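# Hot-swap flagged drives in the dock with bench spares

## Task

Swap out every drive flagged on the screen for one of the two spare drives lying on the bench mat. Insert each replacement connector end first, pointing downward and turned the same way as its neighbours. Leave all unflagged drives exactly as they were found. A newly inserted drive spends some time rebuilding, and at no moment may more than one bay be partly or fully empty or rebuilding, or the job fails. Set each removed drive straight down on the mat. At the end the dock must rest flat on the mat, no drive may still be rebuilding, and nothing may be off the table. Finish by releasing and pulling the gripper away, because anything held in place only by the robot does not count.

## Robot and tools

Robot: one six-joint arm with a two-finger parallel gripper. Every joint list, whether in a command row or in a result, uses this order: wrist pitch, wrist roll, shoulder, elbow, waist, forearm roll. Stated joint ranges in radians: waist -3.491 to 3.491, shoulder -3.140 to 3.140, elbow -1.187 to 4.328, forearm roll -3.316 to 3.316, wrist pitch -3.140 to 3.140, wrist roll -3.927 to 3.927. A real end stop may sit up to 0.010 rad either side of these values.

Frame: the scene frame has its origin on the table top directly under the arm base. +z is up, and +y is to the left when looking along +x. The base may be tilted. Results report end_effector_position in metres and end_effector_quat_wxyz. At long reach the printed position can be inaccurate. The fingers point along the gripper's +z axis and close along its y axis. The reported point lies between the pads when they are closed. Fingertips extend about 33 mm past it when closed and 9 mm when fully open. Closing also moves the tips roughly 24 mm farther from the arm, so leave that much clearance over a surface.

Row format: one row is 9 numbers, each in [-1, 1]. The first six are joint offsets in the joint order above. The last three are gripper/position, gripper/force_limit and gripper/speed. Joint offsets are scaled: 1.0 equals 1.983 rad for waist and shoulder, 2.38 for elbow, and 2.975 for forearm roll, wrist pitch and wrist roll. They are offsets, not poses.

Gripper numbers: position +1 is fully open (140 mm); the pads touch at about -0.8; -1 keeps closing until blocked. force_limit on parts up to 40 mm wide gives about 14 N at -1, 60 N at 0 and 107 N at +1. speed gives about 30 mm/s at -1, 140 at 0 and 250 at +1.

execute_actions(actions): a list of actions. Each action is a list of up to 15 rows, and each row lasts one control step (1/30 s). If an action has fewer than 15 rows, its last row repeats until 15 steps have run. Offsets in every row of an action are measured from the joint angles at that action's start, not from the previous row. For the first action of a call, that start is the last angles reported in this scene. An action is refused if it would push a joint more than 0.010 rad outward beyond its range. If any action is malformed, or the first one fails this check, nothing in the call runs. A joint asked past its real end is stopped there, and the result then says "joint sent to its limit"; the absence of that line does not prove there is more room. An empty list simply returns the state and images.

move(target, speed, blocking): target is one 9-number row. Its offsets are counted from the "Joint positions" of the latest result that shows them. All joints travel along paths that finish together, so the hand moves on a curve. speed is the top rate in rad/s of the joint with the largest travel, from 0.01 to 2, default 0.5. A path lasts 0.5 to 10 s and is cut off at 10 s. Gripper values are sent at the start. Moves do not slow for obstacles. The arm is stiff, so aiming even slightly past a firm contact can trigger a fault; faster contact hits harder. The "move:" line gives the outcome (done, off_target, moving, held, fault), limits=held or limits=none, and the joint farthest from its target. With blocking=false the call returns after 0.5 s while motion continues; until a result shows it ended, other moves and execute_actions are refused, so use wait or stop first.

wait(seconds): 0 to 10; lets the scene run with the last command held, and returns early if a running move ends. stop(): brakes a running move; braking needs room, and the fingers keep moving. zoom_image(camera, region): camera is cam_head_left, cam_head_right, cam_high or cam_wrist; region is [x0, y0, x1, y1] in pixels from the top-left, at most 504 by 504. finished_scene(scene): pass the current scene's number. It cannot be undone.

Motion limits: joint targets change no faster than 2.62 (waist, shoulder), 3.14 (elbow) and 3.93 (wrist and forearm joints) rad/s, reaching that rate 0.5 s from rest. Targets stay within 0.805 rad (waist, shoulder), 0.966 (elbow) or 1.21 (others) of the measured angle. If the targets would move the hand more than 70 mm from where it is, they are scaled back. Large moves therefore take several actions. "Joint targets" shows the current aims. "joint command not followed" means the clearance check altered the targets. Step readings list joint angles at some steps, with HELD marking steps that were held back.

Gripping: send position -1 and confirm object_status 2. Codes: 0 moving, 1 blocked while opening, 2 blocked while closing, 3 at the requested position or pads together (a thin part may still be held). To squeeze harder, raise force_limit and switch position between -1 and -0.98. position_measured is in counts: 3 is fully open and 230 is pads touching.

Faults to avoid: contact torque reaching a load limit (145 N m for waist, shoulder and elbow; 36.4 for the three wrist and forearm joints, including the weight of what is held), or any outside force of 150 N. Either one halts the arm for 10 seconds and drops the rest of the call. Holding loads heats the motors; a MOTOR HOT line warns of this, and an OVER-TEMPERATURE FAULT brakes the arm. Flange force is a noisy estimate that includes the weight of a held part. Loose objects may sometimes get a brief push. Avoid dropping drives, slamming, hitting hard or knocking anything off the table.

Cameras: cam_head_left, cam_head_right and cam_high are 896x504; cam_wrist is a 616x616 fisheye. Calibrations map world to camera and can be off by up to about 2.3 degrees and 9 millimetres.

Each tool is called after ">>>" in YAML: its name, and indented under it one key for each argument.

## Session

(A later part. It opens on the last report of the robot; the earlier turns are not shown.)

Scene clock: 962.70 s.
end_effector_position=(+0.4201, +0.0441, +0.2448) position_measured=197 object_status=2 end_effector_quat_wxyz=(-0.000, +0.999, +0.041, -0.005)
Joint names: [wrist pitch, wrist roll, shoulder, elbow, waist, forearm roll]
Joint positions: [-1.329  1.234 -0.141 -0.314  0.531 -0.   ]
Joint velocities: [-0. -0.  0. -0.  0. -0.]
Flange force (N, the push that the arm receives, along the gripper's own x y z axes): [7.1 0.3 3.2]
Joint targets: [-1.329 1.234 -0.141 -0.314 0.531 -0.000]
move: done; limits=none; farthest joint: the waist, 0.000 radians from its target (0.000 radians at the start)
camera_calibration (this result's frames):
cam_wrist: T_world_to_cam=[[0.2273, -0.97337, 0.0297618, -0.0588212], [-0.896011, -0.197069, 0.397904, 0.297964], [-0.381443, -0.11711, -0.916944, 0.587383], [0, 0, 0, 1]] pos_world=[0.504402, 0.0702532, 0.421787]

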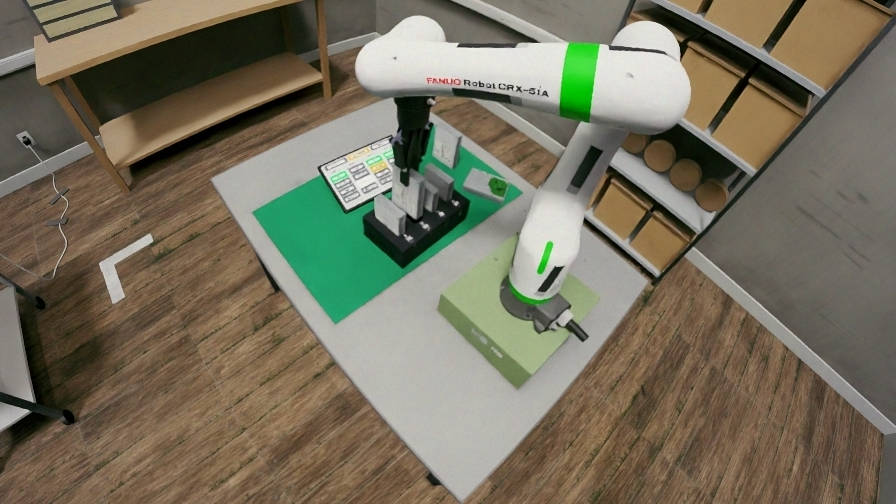

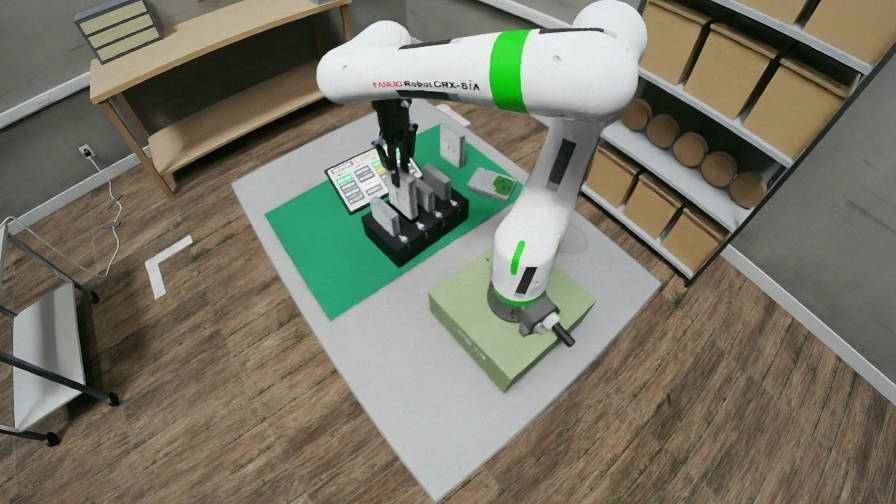

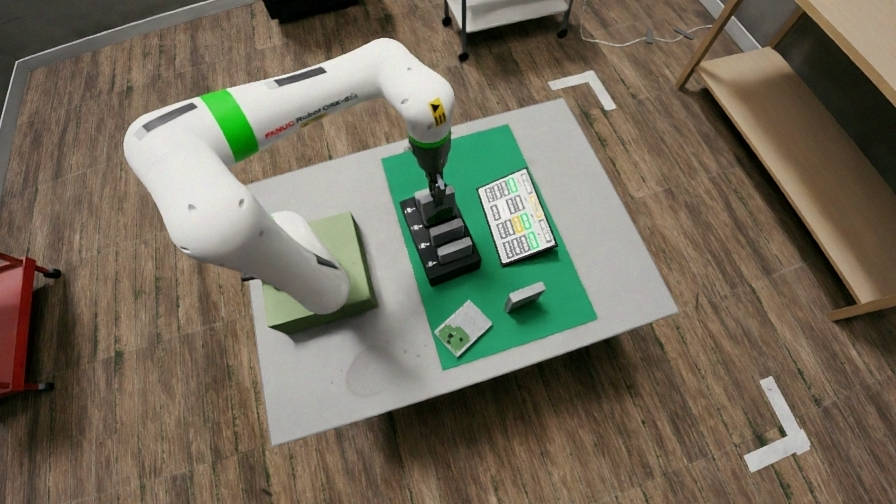

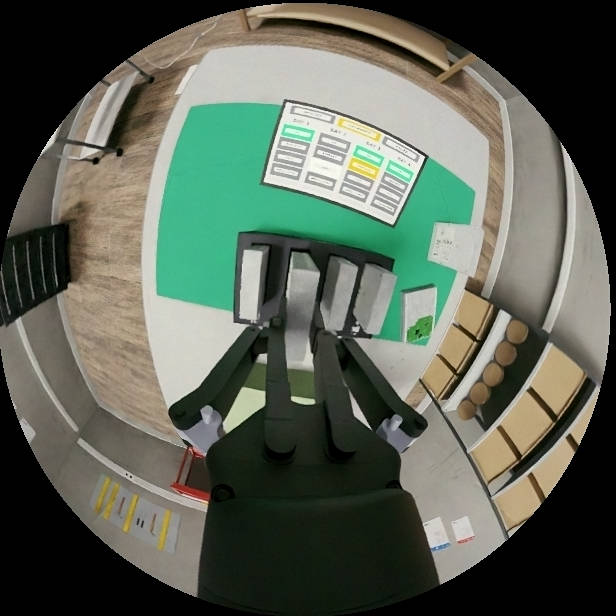

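>>> execute_actions:
  actions:
    - [[0.0028,0,0.0005,-0.0026,0,0,-1,0.6,0]]
    - [[0.0028,0,0.0005,-0.0026,0,0,-1,0.6,0]]
    - [[0.0028,0,0.0005,-0.0026,0,0,-1,0.6,0]]
    - [[0.0028,0,0.0005,-0.0026,0,0,-1,0.6,0]]

Scene clock: 970.90 s.
end_effector_position=(+0.4201, +0.0441, +0.2329) position_measured=197 object_status=2 end_effector_quat_wxyz=(-0.001, +0.999, +0.041, -0.003)
Joint names: [wrist pitch, wrist roll, shoulder, elbow, waist, forearm roll]
Joint positions: [-1.296  1.234 -0.137 -0.339  0.531 -0.   ]
Joint velocities: [ 0.     0.    -0.001  0.     0.     0.   ]
Flange force (N, the push that the arm receives, along the gripper's own x y z axes): [4.4 -0.3 1.6]
Flange force at the end of the 1st action (N, along the gripper's axes at the end of the call): [9.0 -0.9 2.1]
Flange force at the end of the 2nd action (N, along the gripper's axes at the end of the call): [9.1 -1.3 3.7]
Flange force at the end of the 3rd action (N, along the gripper's axes at the end of the call): [10.3 1.8 2.1]
Joint targets: [-1.296 1.234 -0.137 -0.339 0.531 -0.000]
Step readings (joint positions; steps 1 to 15: 1st action; 16 to 30: 2nd action; 31 to 45: 3rd action; 46 to 60: 4th action):
0: [-1.329 1.234 -0.141 -0.314 0.531 -0.000]
1: [-1.329 1.234 -0.141 -0.314 0.531 -0.000]
2: [-1.326 1.234 -0.141 -0.317 0.531 -0.000]
4: [-1.321 1.234 -0.141 -0.320 0.531 -0.000]
8: [-1.321 1.234 -0.141 -0.320 0.531 -0.000]
15: [-1.321 1.234 -0.140 -0.320 0.531 -0.000]
16: [-1.321 1.234 -0.140 -0.320 0.531 -0.000]
17: [-1.317 1.234 -0.140 -0.322 0.531 -0.000]
19: [-1.313 1.234 -0.139 -0.326 0.531 -0.000]
23: [-1.312 1.234 -0.139 -0.326 0.531 -0.000]
30: [-1.312 1.234 -0.139 -0.327 0.531 -0.000]
31: [-1.312 1.234 -0.139 -0.327 0.531 -0.000]
32: [-1.309 1.234 -0.139 -0.329 0.531 -0.000]
34: [-1.304 1.234 -0.139 -0.333 0.531 -0.000]
38: [-1.304 1.234 -0.138 -0.333 0.531 -0.000]
45: [-1.304 1.234 -0.138 -0.333 0.531 -0.000]
46: [-1.304 1.234 -0.138 -0.333 0.531 -0.000]
47: [-1.301 1.234 -0.138 -0.335 0.531 -0.000]
49: [-1.296 1.234 -0.137 -0.339 0.531 -0.000]
53: [-1.296 1.234 -0.137 -0.339 0.531 -0.000]
60: Joint positions above
camera_calibration (this result's frames):
cam_wrist: T_world_to_cam=[[0.227125, -0.973435, 0.0289641, -0.0581849], [-0.897659, -0.197726, 0.393842, 0.304368], [-0.377653, -0.115451, -0.918721, 0.575252], [0, 0, 0, 1]] pos_world=[0.50368, 0.069956, 0.410309]

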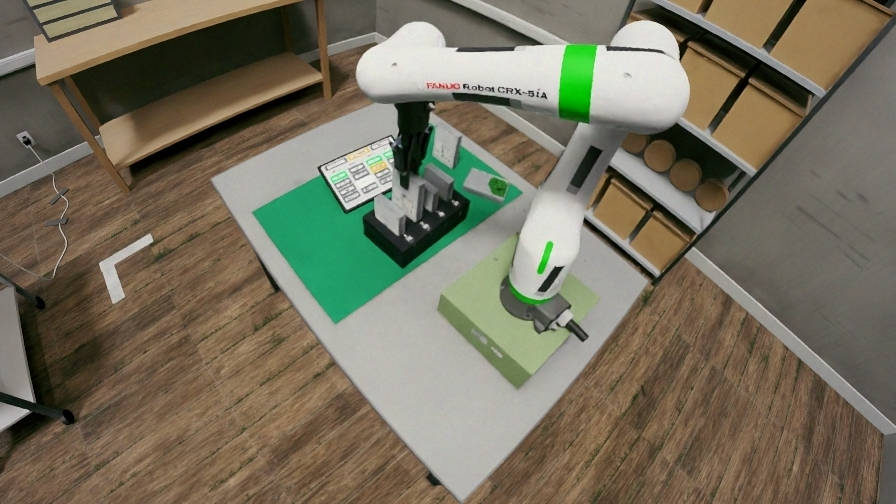

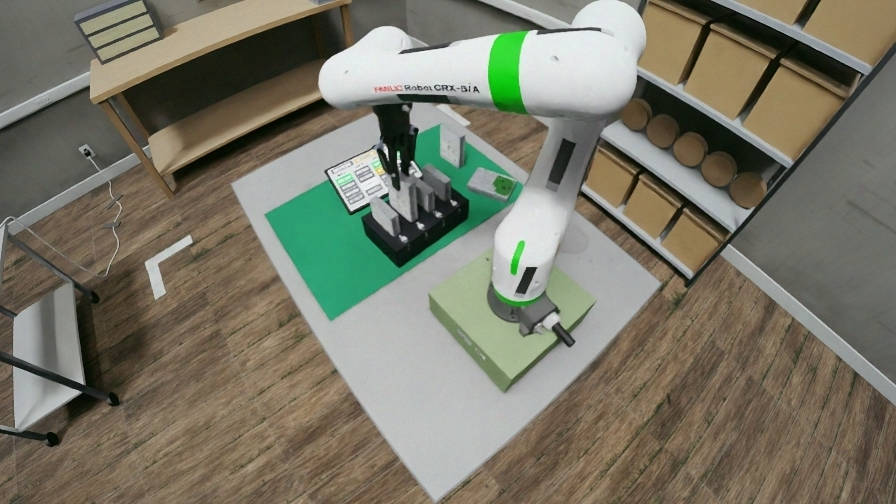

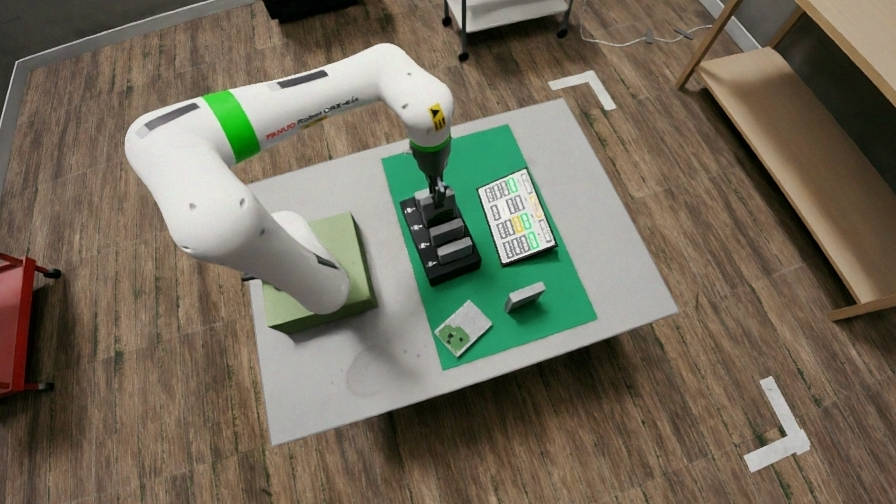

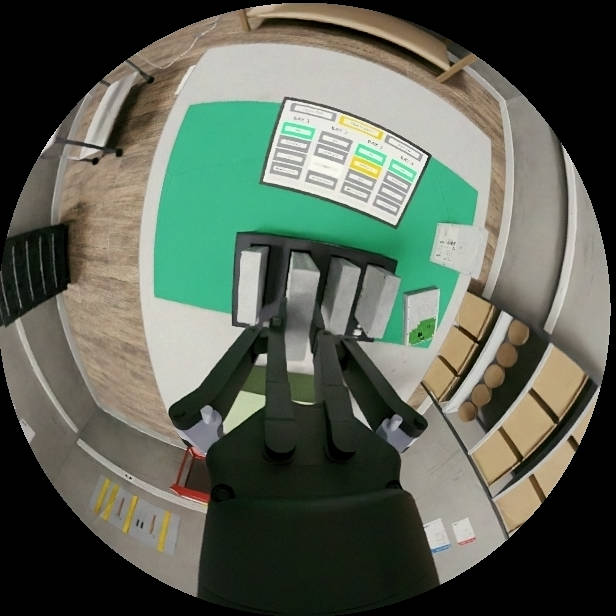

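No contact so far; continuing down in small steps.

>>> execute_actions:
  actions:
    - [[0.0028,0,0.0005,-0.0026,0,0,-1,0.6,0]]
    - [[0.0028,0,0.0005,-0.0026,0,0,-1,0.6,0]]
    - [[0.0028,0,0.0005,-0.0026,0,0,-1,0.6,0]]
    - [[0.0028,0,0.0005,-0.0026,0,0,-1,0.6,0]]

Scene clock: 977.10 s.
end_effector_position=(+0.4198, +0.0440, +0.2211) position_measured=197 object_status=2 end_effector_quat_wxyz=(-0.002, +0.999, +0.041, -0.001)
Joint names: [wrist pitch, wrist roll, shoulder, elbow, waist, forearm roll]
Joint positions: [-1.262  1.234 -0.133 -0.364  0.531 -0.   ]
Joint velocities: [ 0.001 -0.001 -0.001 -0.    -0.     0.002]
Flange force (N, the push that the arm receives, along the gripper's own x y z axes): [6.2 2.5 3.8]
Flange force at the end of the 1st action (N, along the gripper's axes at the end of the call): [6.5 0.9 1.7]
Flange force at the end of the 2nd action (N, along the gripper's axes at the end of the call): [8.3 0.8 3.2]
Flange force at the end of the 3rd action (N, along the gripper's axes at the end of the call): [12.4 1.2 2.0]
Joint targets: [-1.262 1.234 -0.133 -0.364 0.531 -0.000]
Step readings (joint positions; steps 1 to 15: 1st action; 16 to 30: 2nd action; 31 to 45: 3rd action; 46 to 60: 4th action):
0: [-1.296 1.234 -0.137 -0.339 0.531 -0.000]
1: [-1.296 1.234 -0.137 -0.339 0.531 -0.000]
2: [-1.293 1.234 -0.137 -0.341 0.531 -0.000]
4: [-1.288 1.234 -0.137 -0.345 0.531 -0.000]
8: [-1.288 1.234 -0.136 -0.345 0.531 -0.000]
15: [-1.287 1.234 -0.136 -0.345 0.531 -0.000]
16: [-1.287 1.234 -0.136 -0.345 0.531 -0.000]
17: [-1.284 1.234 -0.136 -0.347 0.531 -0.000]
19: [-1.279 1.234 -0.135 -0.351 0.531 -0.000]
23: [-1.279 1.234 -0.135 -0.351 0.531 -0.000]
30: [-1.279 1.234 -0.135 -0.351 0.531 -0.000]
31: [-1.279 1.234 -0.135 -0.351 0.531 -0.000]
32: [-1.276 1.234 -0.135 -0.354 0.531 -0.000]
34: [-1.271 1.234 -0.135 -0.358 0.531 -0.000]
38: [-1.271 1.234 -0.134 -0.358 0.531 -0.000]
45: [-1.271 1.234 -0.134 -0.357 0.531 -0.000]
46: [-1.271 1.234 -0.134 -0.357 0.531 -0.000]
47: [-1.267 1.234 -0.134 -0.360 0.531 -0.000]
49: [-1.263 1.234 -0.133 -0.364 0.531 -0.000]
53: [-1.262 1.234 -0.133 -0.364 0.531 -0.000]
60: Joint positions above
camera_calibration (this result's frames):
cam_wrist: T_world_to_cam=[[0.226982, -0.973493, 0.028122, -0.0576074], [-0.899272, -0.198416, 0.389795, 0.310312], [-0.373883, -0.113766, -0.920472, 0.563028], [0, 0, 0, 1]] pos_world=[0.502637, 0.0695437, 0.398914]

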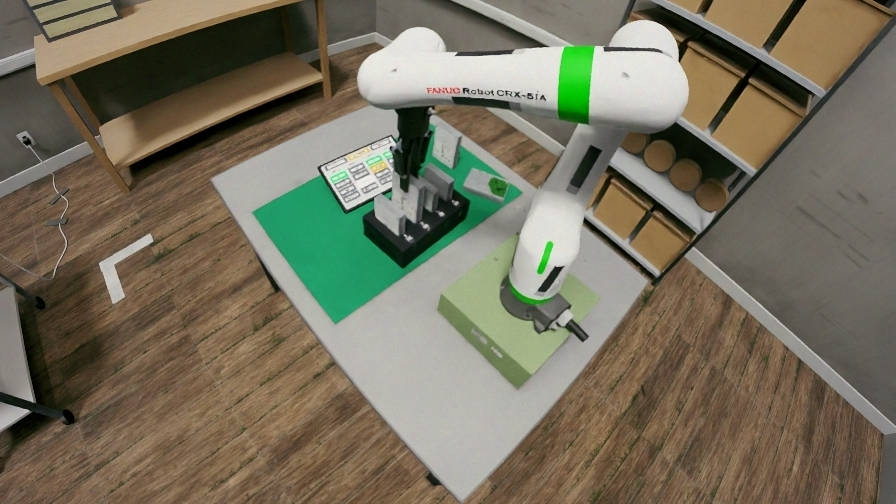

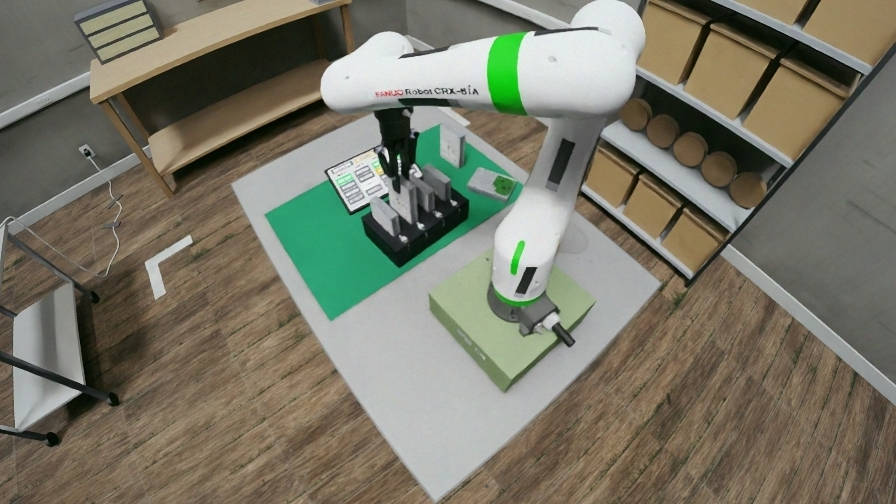

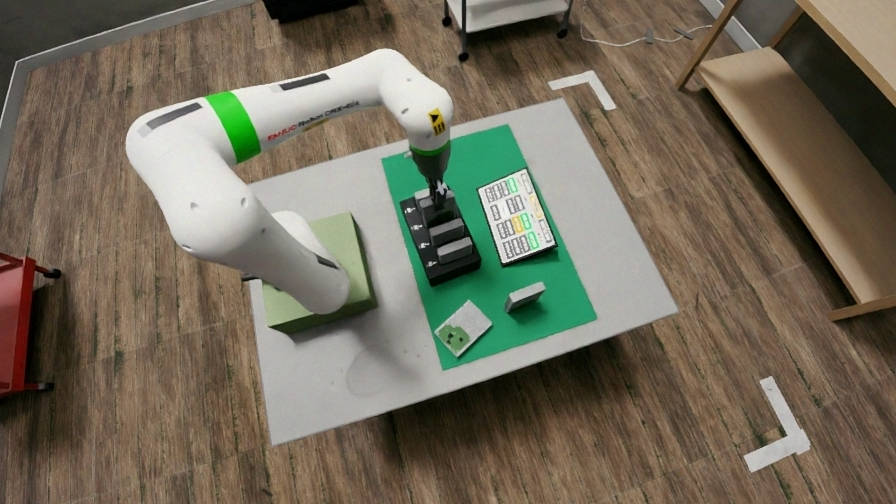

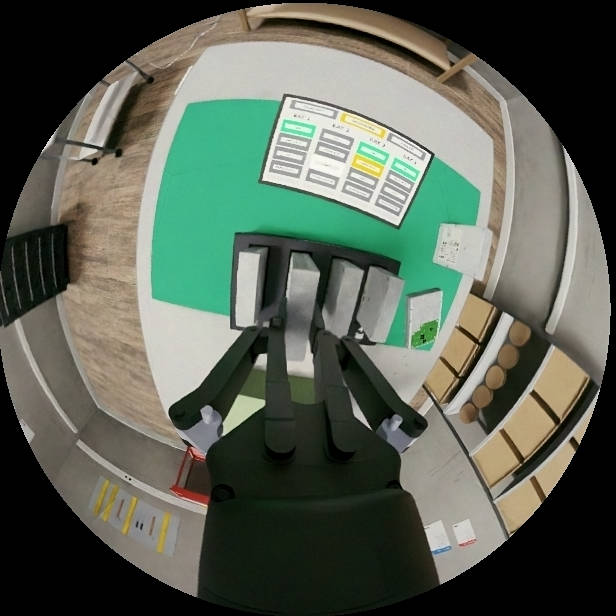

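>>> move:
  target: [0.0353,0,0.0222,-0.0252,0,0,-1,0.6,0]
  speed: 0.03

Scene clock: 983.37 s.
end_effector_position=(+0.4221, +0.0453, +0.1799) position_measured=197 object_status=2 end_effector_quat_wxyz=(-0.002, +0.999, +0.041, -0.001)
Joint names: [wrist pitch, wrist roll, shoulder, elbow, waist, forearm roll]
Joint positions: [-1.157  1.234 -0.089 -0.424  0.531 -0.   ]
Joint velocities: [-0.001  0.002 -0.    -0.    -0.     0.   ]
Flange force (N, the push that the arm receives, along the gripper's own x y z axes): [-0.4 7.6 -4.4]
Joint targets: [-1.157 1.234 -0.089 -0.424 0.531 -0.000]
move: done; limits=none; farthest joint: the waist, 0.000 radians from its target (0.000 radians at the start)
camera_calibration (this result's frames):
cam_wrist: T_world_to_cam=[[0.226927, -0.973511, 0.0279439, -0.0557322], [-0.899635, -0.198543, 0.388893, 0.329037], [-0.373044, -0.11339, -0.920859, 0.525783], [0, 0, 0, 1]] pos_world=[0.5048, 0.0706907, 0.357769]

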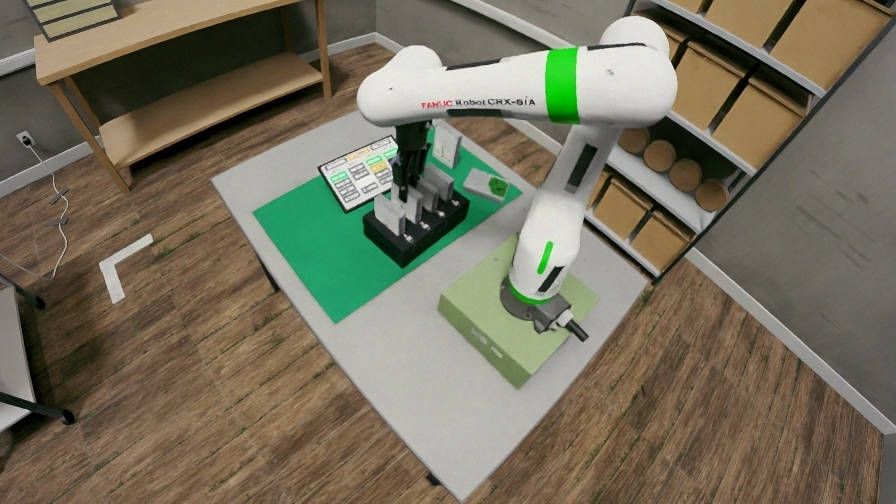

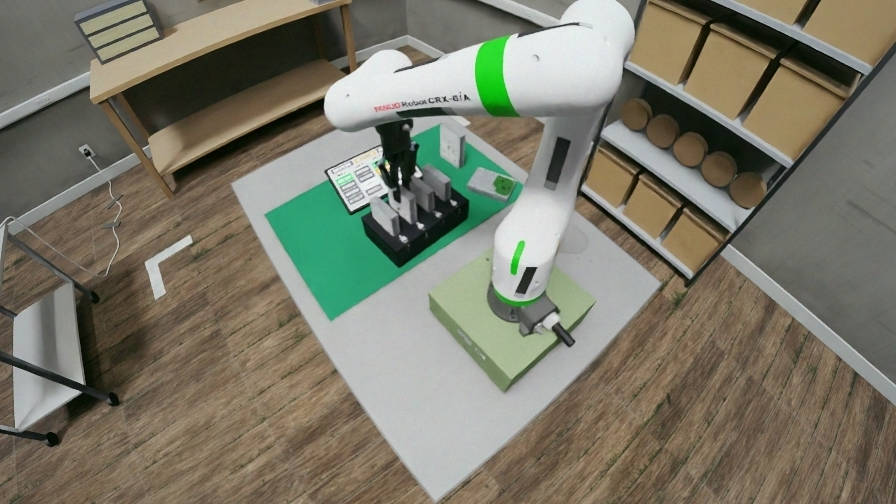

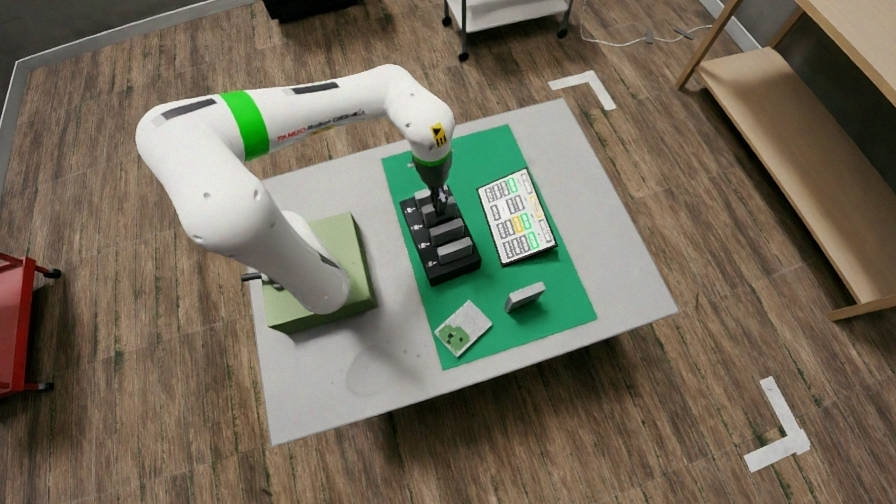

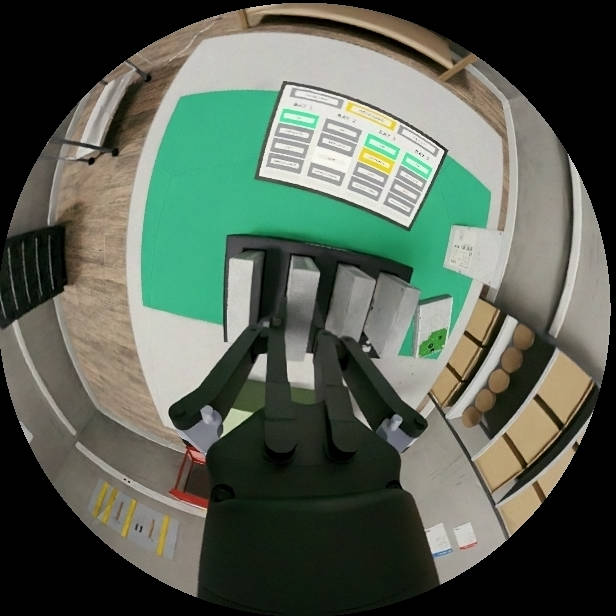

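>>> execute_actions:
  actions:
    - [[0.0017,0,0.0011,-0.0012,0,0,-1,0.6,0]]
    - [[0.0017,0,0.0011,-0.0012,0,0,-1,0.6,0]]
    - [[0.0017,0,0.0011,-0.0012,0,0,-1,0.6,0]]
    - [[0.0017,0,0.0011,-0.0012,0,0,-1,0.6,0]]

Scene clock: 988.23 s.
end_effector_position=(+0.4221, +0.0453, +0.1719) position_measured=197 object_status=2 end_effector_quat_wxyz=(-0.002, +0.999, +0.041, -0.001)
Joint names: [wrist pitch, wrist roll, shoulder, elbow, waist, forearm roll]
Joint positions: [-1.137  1.234 -0.08  -0.435  0.531 -0.   ]
Joint velocities: [ 0.     0.001 -0.     0.001  0.    -0.002]
Flange force (N, the push that the arm receives, along the gripper's own x y z axes): [1.7 6.4 -4.1]
Flange force at the end of the 1st action (N, along the gripper's axes at the end of the call): [-1.3 8.3 -4.2]
Flange force at the end of the 2nd action (N, along the gripper's axes at the end of the call): [0.6 7.9 -4.6]
Flange force at the end of the 3rd action (N, along the gripper's axes at the end of the call): [-3.2 7.7 -5.0]
Joint targets: [-1.137 1.234 -0.080 -0.435 0.531 -0.000]
Step readings (joint positions; steps 1 to 15: 1st action; 16 to 30: 2nd action; 31 to 45: 3rd action; 46 to 60: 4th action):
0: [-1.157 1.234 -0.089 -0.424 0.531 -0.000]
1: [-1.157 1.234 -0.089 -0.424 0.531 -0.000]
2: [-1.155 1.234 -0.088 -0.425 0.531 -0.000]
4: [-1.152 1.234 -0.087 -0.427 0.531 -0.000]
8: [-1.152 1.234 -0.087 -0.427 0.531 -0.000]
15: [-1.152 1.234 -0.087 -0.427 0.531 -0.000]
16: [-1.152 1.234 -0.087 -0.427 0.531 -0.000]
17: [-1.150 1.234 -0.086 -0.428 0.531 -0.000]
19: [-1.147 1.234 -0.085 -0.429 0.531 -0.000]
23: [-1.147 1.234 -0.085 -0.429 0.531 -0.000]
30: [-1.147 1.234 -0.085 -0.429 0.531 -0.000]
31: [-1.147 1.234 -0.085 -0.429 0.531 -0.000]
32: [-1.145 1.234 -0.084 -0.431 0.531 -0.000]
34: [-1.142 1.234 -0.083 -0.432 0.531 -0.000]
38: [-1.142 1.234 -0.083 -0.432 0.531 -0.000]
45: [-1.142 1.234 -0.083 -0.432 0.531 -0.000]
46: [-1.142 1.234 -0.083 -0.432 0.531 -0.000]
47: [-1.140 1.234 -0.082 -0.433 0.531 -0.000]
49: [-1.137 1.234 -0.080 -0.435 0.531 -0.000]
53: [-1.137 1.234 -0.080 -0.435 0.531 -0.000]
60: Joint positions above
camera_calibration (this result's frames):
cam_wrist: T_world_to_cam=[[0.226927, -0.97351, 0.0279768, -0.0554855], [-0.899578, -0.198513, 0.389041, 0.332069], [-0.373181, -0.113451, -0.920796, 0.518484], [0, 0, 0, 1]] pos_world=[0.504801, 0.070727, 0.349782]

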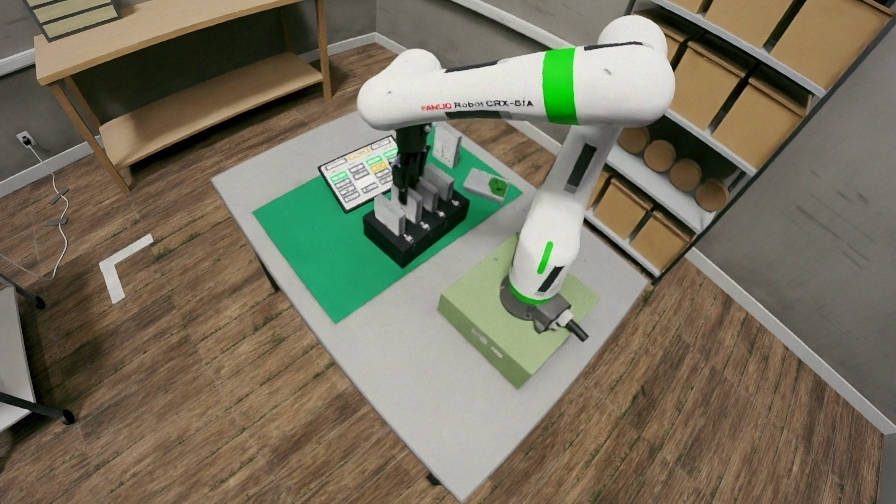

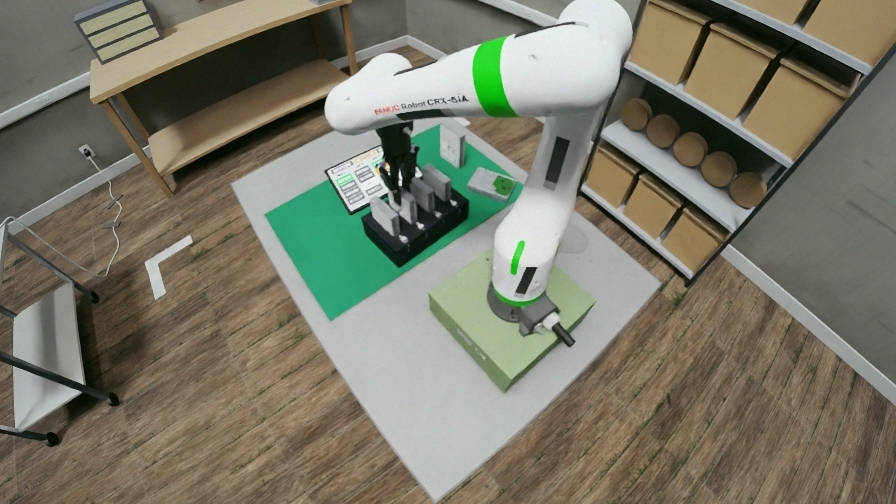

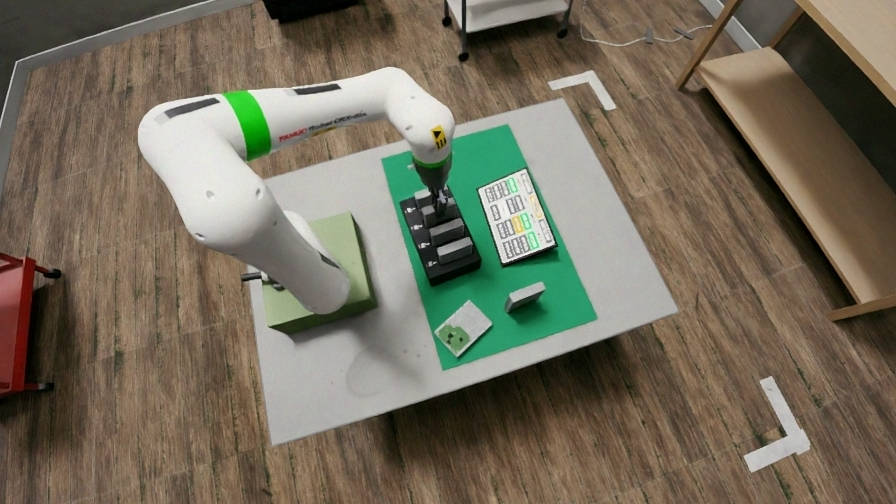

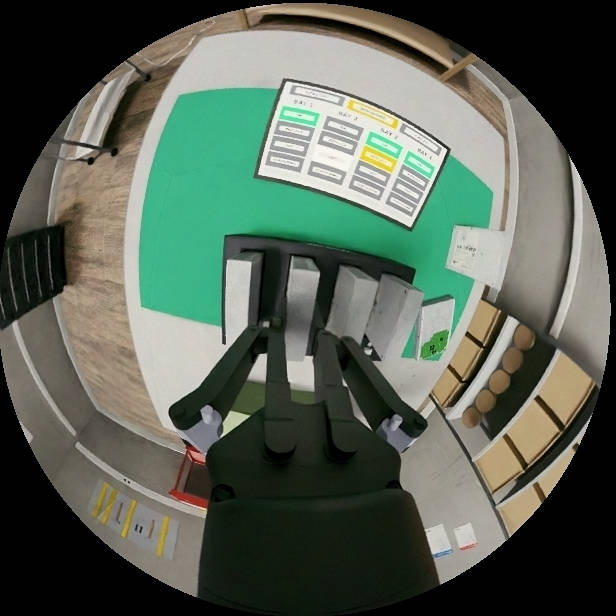

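>>> execute_actions:
  actions:
    - [[0.0017,0,0.0011,-0.0012,0,0,-1,0.6,0]]
    - [[0.0017,0,0.0011,-0.0012,0,0,-1,0.6,0]]
    - [[0.0017,0,0.0011,-0.0012,0,0,-1,0.6,0]]

Scene clock: 992.50 s.
end_effector_position=(+0.4220, +0.0453, +0.1660) position_measured=197 object_status=2 end_effector_quat_wxyz=(-0.002, +0.999, +0.041, -0.001)
Joint names: [wrist pitch, wrist roll, shoulder, elbow, waist, forearm roll]
Joint positions: [-1.122  1.234 -0.074 -0.444  0.531 -0.   ]
Joint velocities: [ 0.     0.001  0.     0.001 -0.     0.   ]
Flange force (N, the push that the arm receives, along the gripper's own x y z axes): [-1.0 4.0 -20.8]
Flange force at the end of the 1st action (N, along the gripper's axes at the end of the call): [-3.4 3.7 -17.4]
Flange force at the end of the 2nd action (N, along the gripper's axes at the end of the call): [-1.0 7.0 -18.4]
Joint targets: [-1.122 1.234 -0.074 -0.444 0.531 -0.000]
Step readings (joint positions; steps 1 to 15: 1st action; 16 to 30: 2nd action; 31 to 45: 3rd action):
0: [-1.137 1.234 -0.080 -0.435 0.531 -0.000]
1: [-1.137 1.234 -0.080 -0.435 0.531 -0.000]
2: [-1.135 1.234 -0.080 -0.436 0.531 -0.000]
4: [-1.132 1.234 -0.078 -0.438 0.531 -0.000]
8: [-1.132 1.234 -0.078 -0.438 0.531 -0.000]
15: [-1.132 1.234 -0.078 -0.438 0.531 -0.000]
16: [-1.132 1.234 -0.078 -0.438 0.531 -0.000]
17: [-1.130 1.234 -0.077 -0.439 0.531 -0.000]
19: [-1.127 1.234 -0.076 -0.441 0.531 -0.000]
23: [-1.127 1.234 -0.076 -0.441 0.531 -0.000]
30: [-1.127 1.234 -0.076 -0.441 0.531 -0.000]
31: [-1.127 1.234 -0.076 -0.441 0.531 -0.000]
32: [-1.125 1.234 -0.075 -0.442 0.531 -0.000]
34: [-1.122 1.234 -0.074 -0.444 0.531 -0.000]
38: [-1.122 1.234 -0.074 -0.444 0.531 -0.000]
45: Joint positions above
camera_calibration (this result's frames):
cam_wrist: T_world_to_cam=[[0.226925, -0.97351, 0.0279772, -0.0553113], [-0.899592, -0.198515, 0.389007, 0.334306], [-0.373148, -0.113444, -0.92081, 0.51302], [0, 0, 0, 1]] pos_world=[0.504722, 0.0707175, 0.343894]

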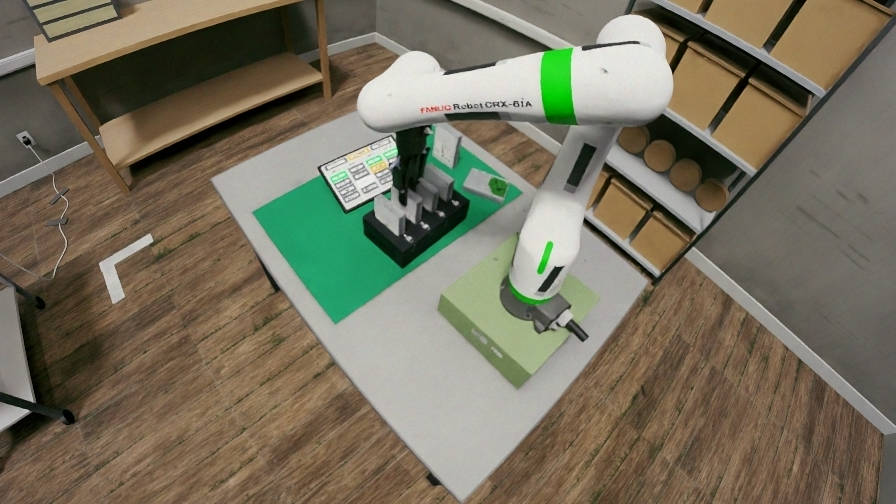

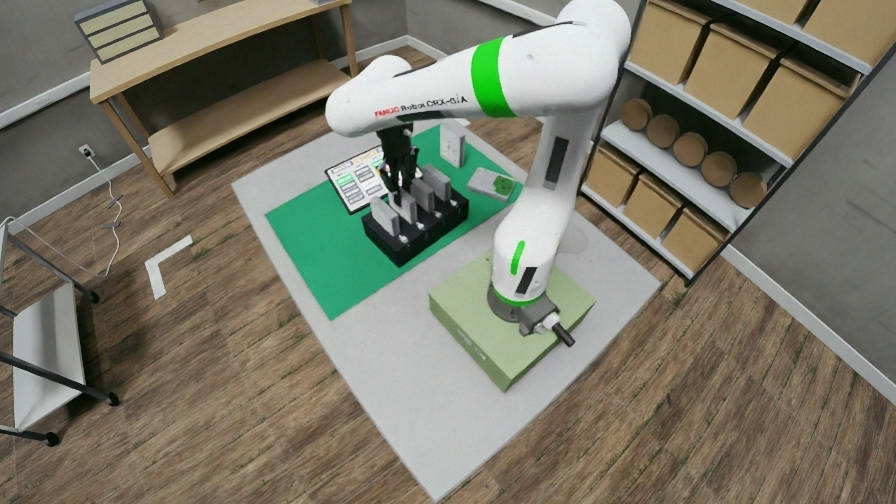

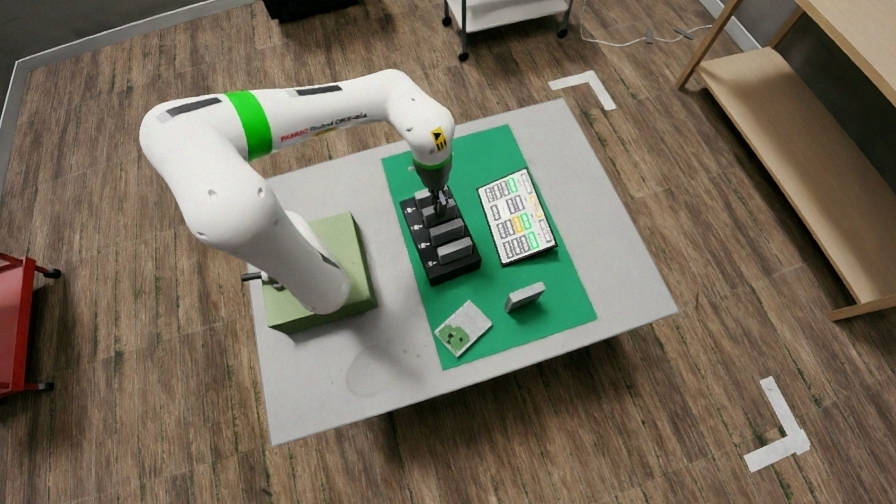

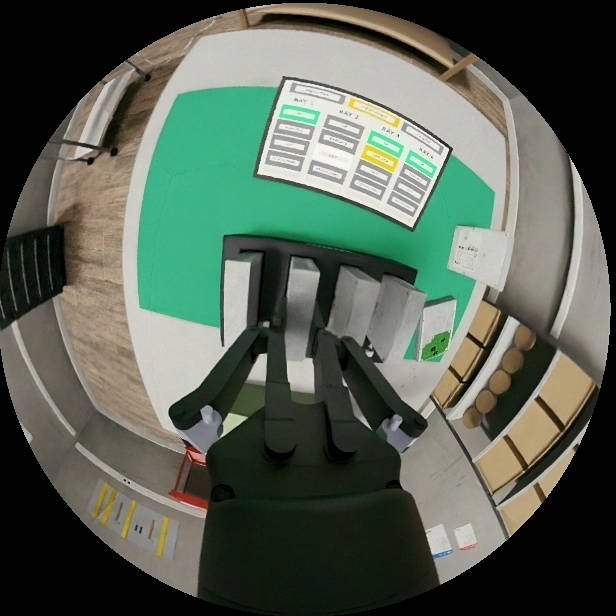

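The spring is compressing at about 20 N.

>>> execute_actions:
  actions:
    - [[0.0017,0,0.0011,-0.0012,0,0,-1,0.6,0]]
    - [[0.0017,0,0.0011,-0.0012,0,0,-1,0.6,0]]

>>> zoom_image:
  camera: "cam_wrist"
  region: [240,60,470,240]

Scene clock: 996.10 s.
end_effector_position=(+0.4219, +0.0452, +0.1621) position_measured=197 object_status=2 end_effector_quat_wxyz=(-0.002, +0.999, +0.041, -0.001)
Joint names: [wrist pitch, wrist roll, shoulder, elbow, waist, forearm roll]
Joint positions: [-1.112  1.234 -0.069 -0.449  0.531 -0.   ]
Joint velocities: [ 0.002  0.    -0.     0.002  0.     0.002]
Flange force (N, the push that the arm receives, along the gripper's own x y z axes): [-3.6 2.9 -23.5]
Flange force at the end of the 1st action (N, along the gripper's axes at the end of the call): [-4.2 5.1 -20.3]
Joint targets: [-1.112 1.234 -0.069 -0.449 0.531 -0.000]
Step readings (joint positions; steps 1 to 15: 1st action; 16 to 30: 2nd action):
0: [-1.122 1.234 -0.074 -0.444 0.531 -0.000]
1: [-1.122 1.234 -0.074 -0.444 0.531 -0.000]
2: [-1.119 1.234 -0.073 -0.445 0.531 -0.000]
4: [-1.117 1.234 -0.072 -0.447 0.531 -0.000]
8: [-1.117 1.234 -0.072 -0.447 0.531 -0.000]
15: [-1.117 1.234 -0.072 -0.447 0.531 -0.000]
16: [-1.117 1.234 -0.072 -0.447 0.531 -0.000]
17: [-1.115 1.234 -0.071 -0.448 0.531 -0.000]
19: [-1.112 1.234 -0.069 -0.449 0.531 -0.000]
23: [-1.112 1.234 -0.069 -0.449 0.531 -0.000]
30: Joint positions above
camera_calibration (this result's frames):
cam_wrist: T_world_to_cam=[[0.226923, -0.973511, 0.0279809, -0.0552045], [-0.899588, -0.198511, 0.389019, 0.335736], [-0.373159, -0.113449, -0.920805, 0.509361], [0, 0, 0, 1]] pos_world=[0.504624, 0.0706914, 0.339959]

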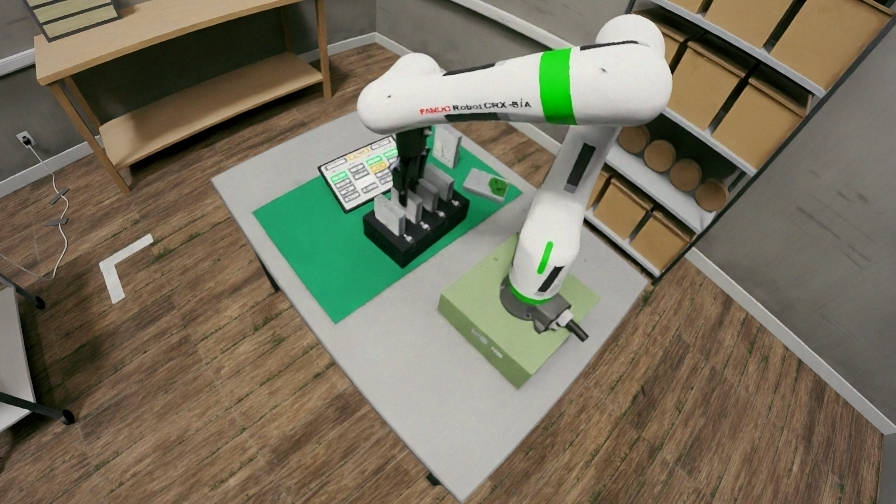

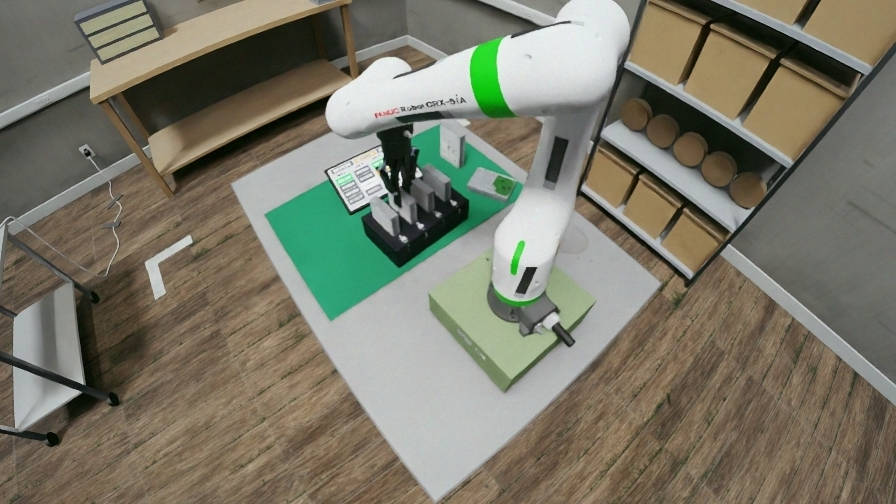

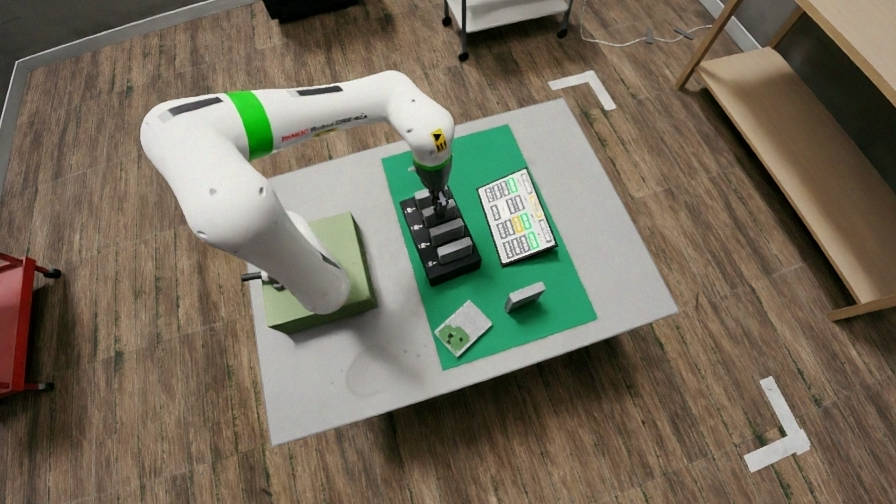

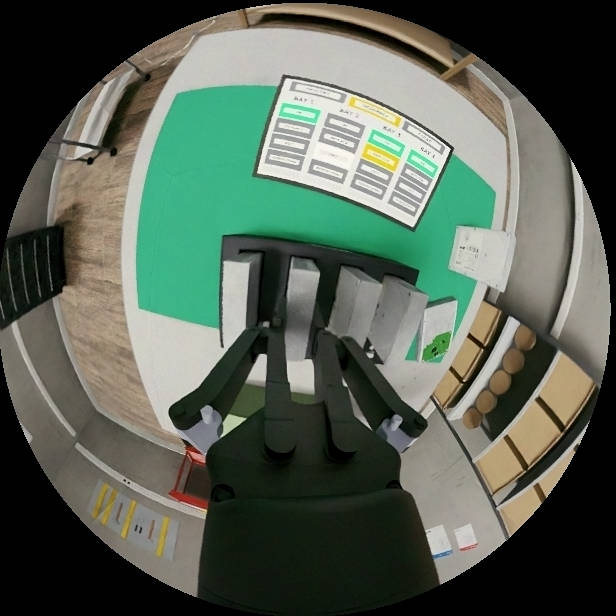

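Region (240, 60, 470, 240) of cam_wrist's 616x616 image, scaled by 2.191, with more detail than that image has; it fills the top 394 rows of this view, and the rest is white.

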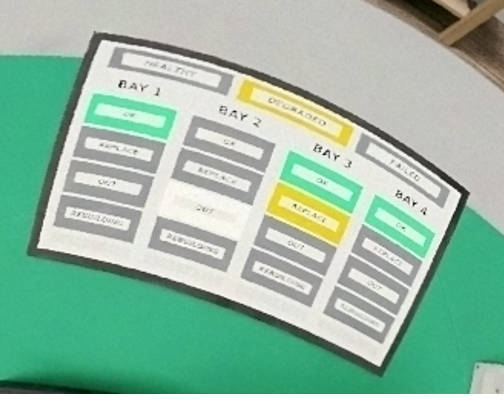

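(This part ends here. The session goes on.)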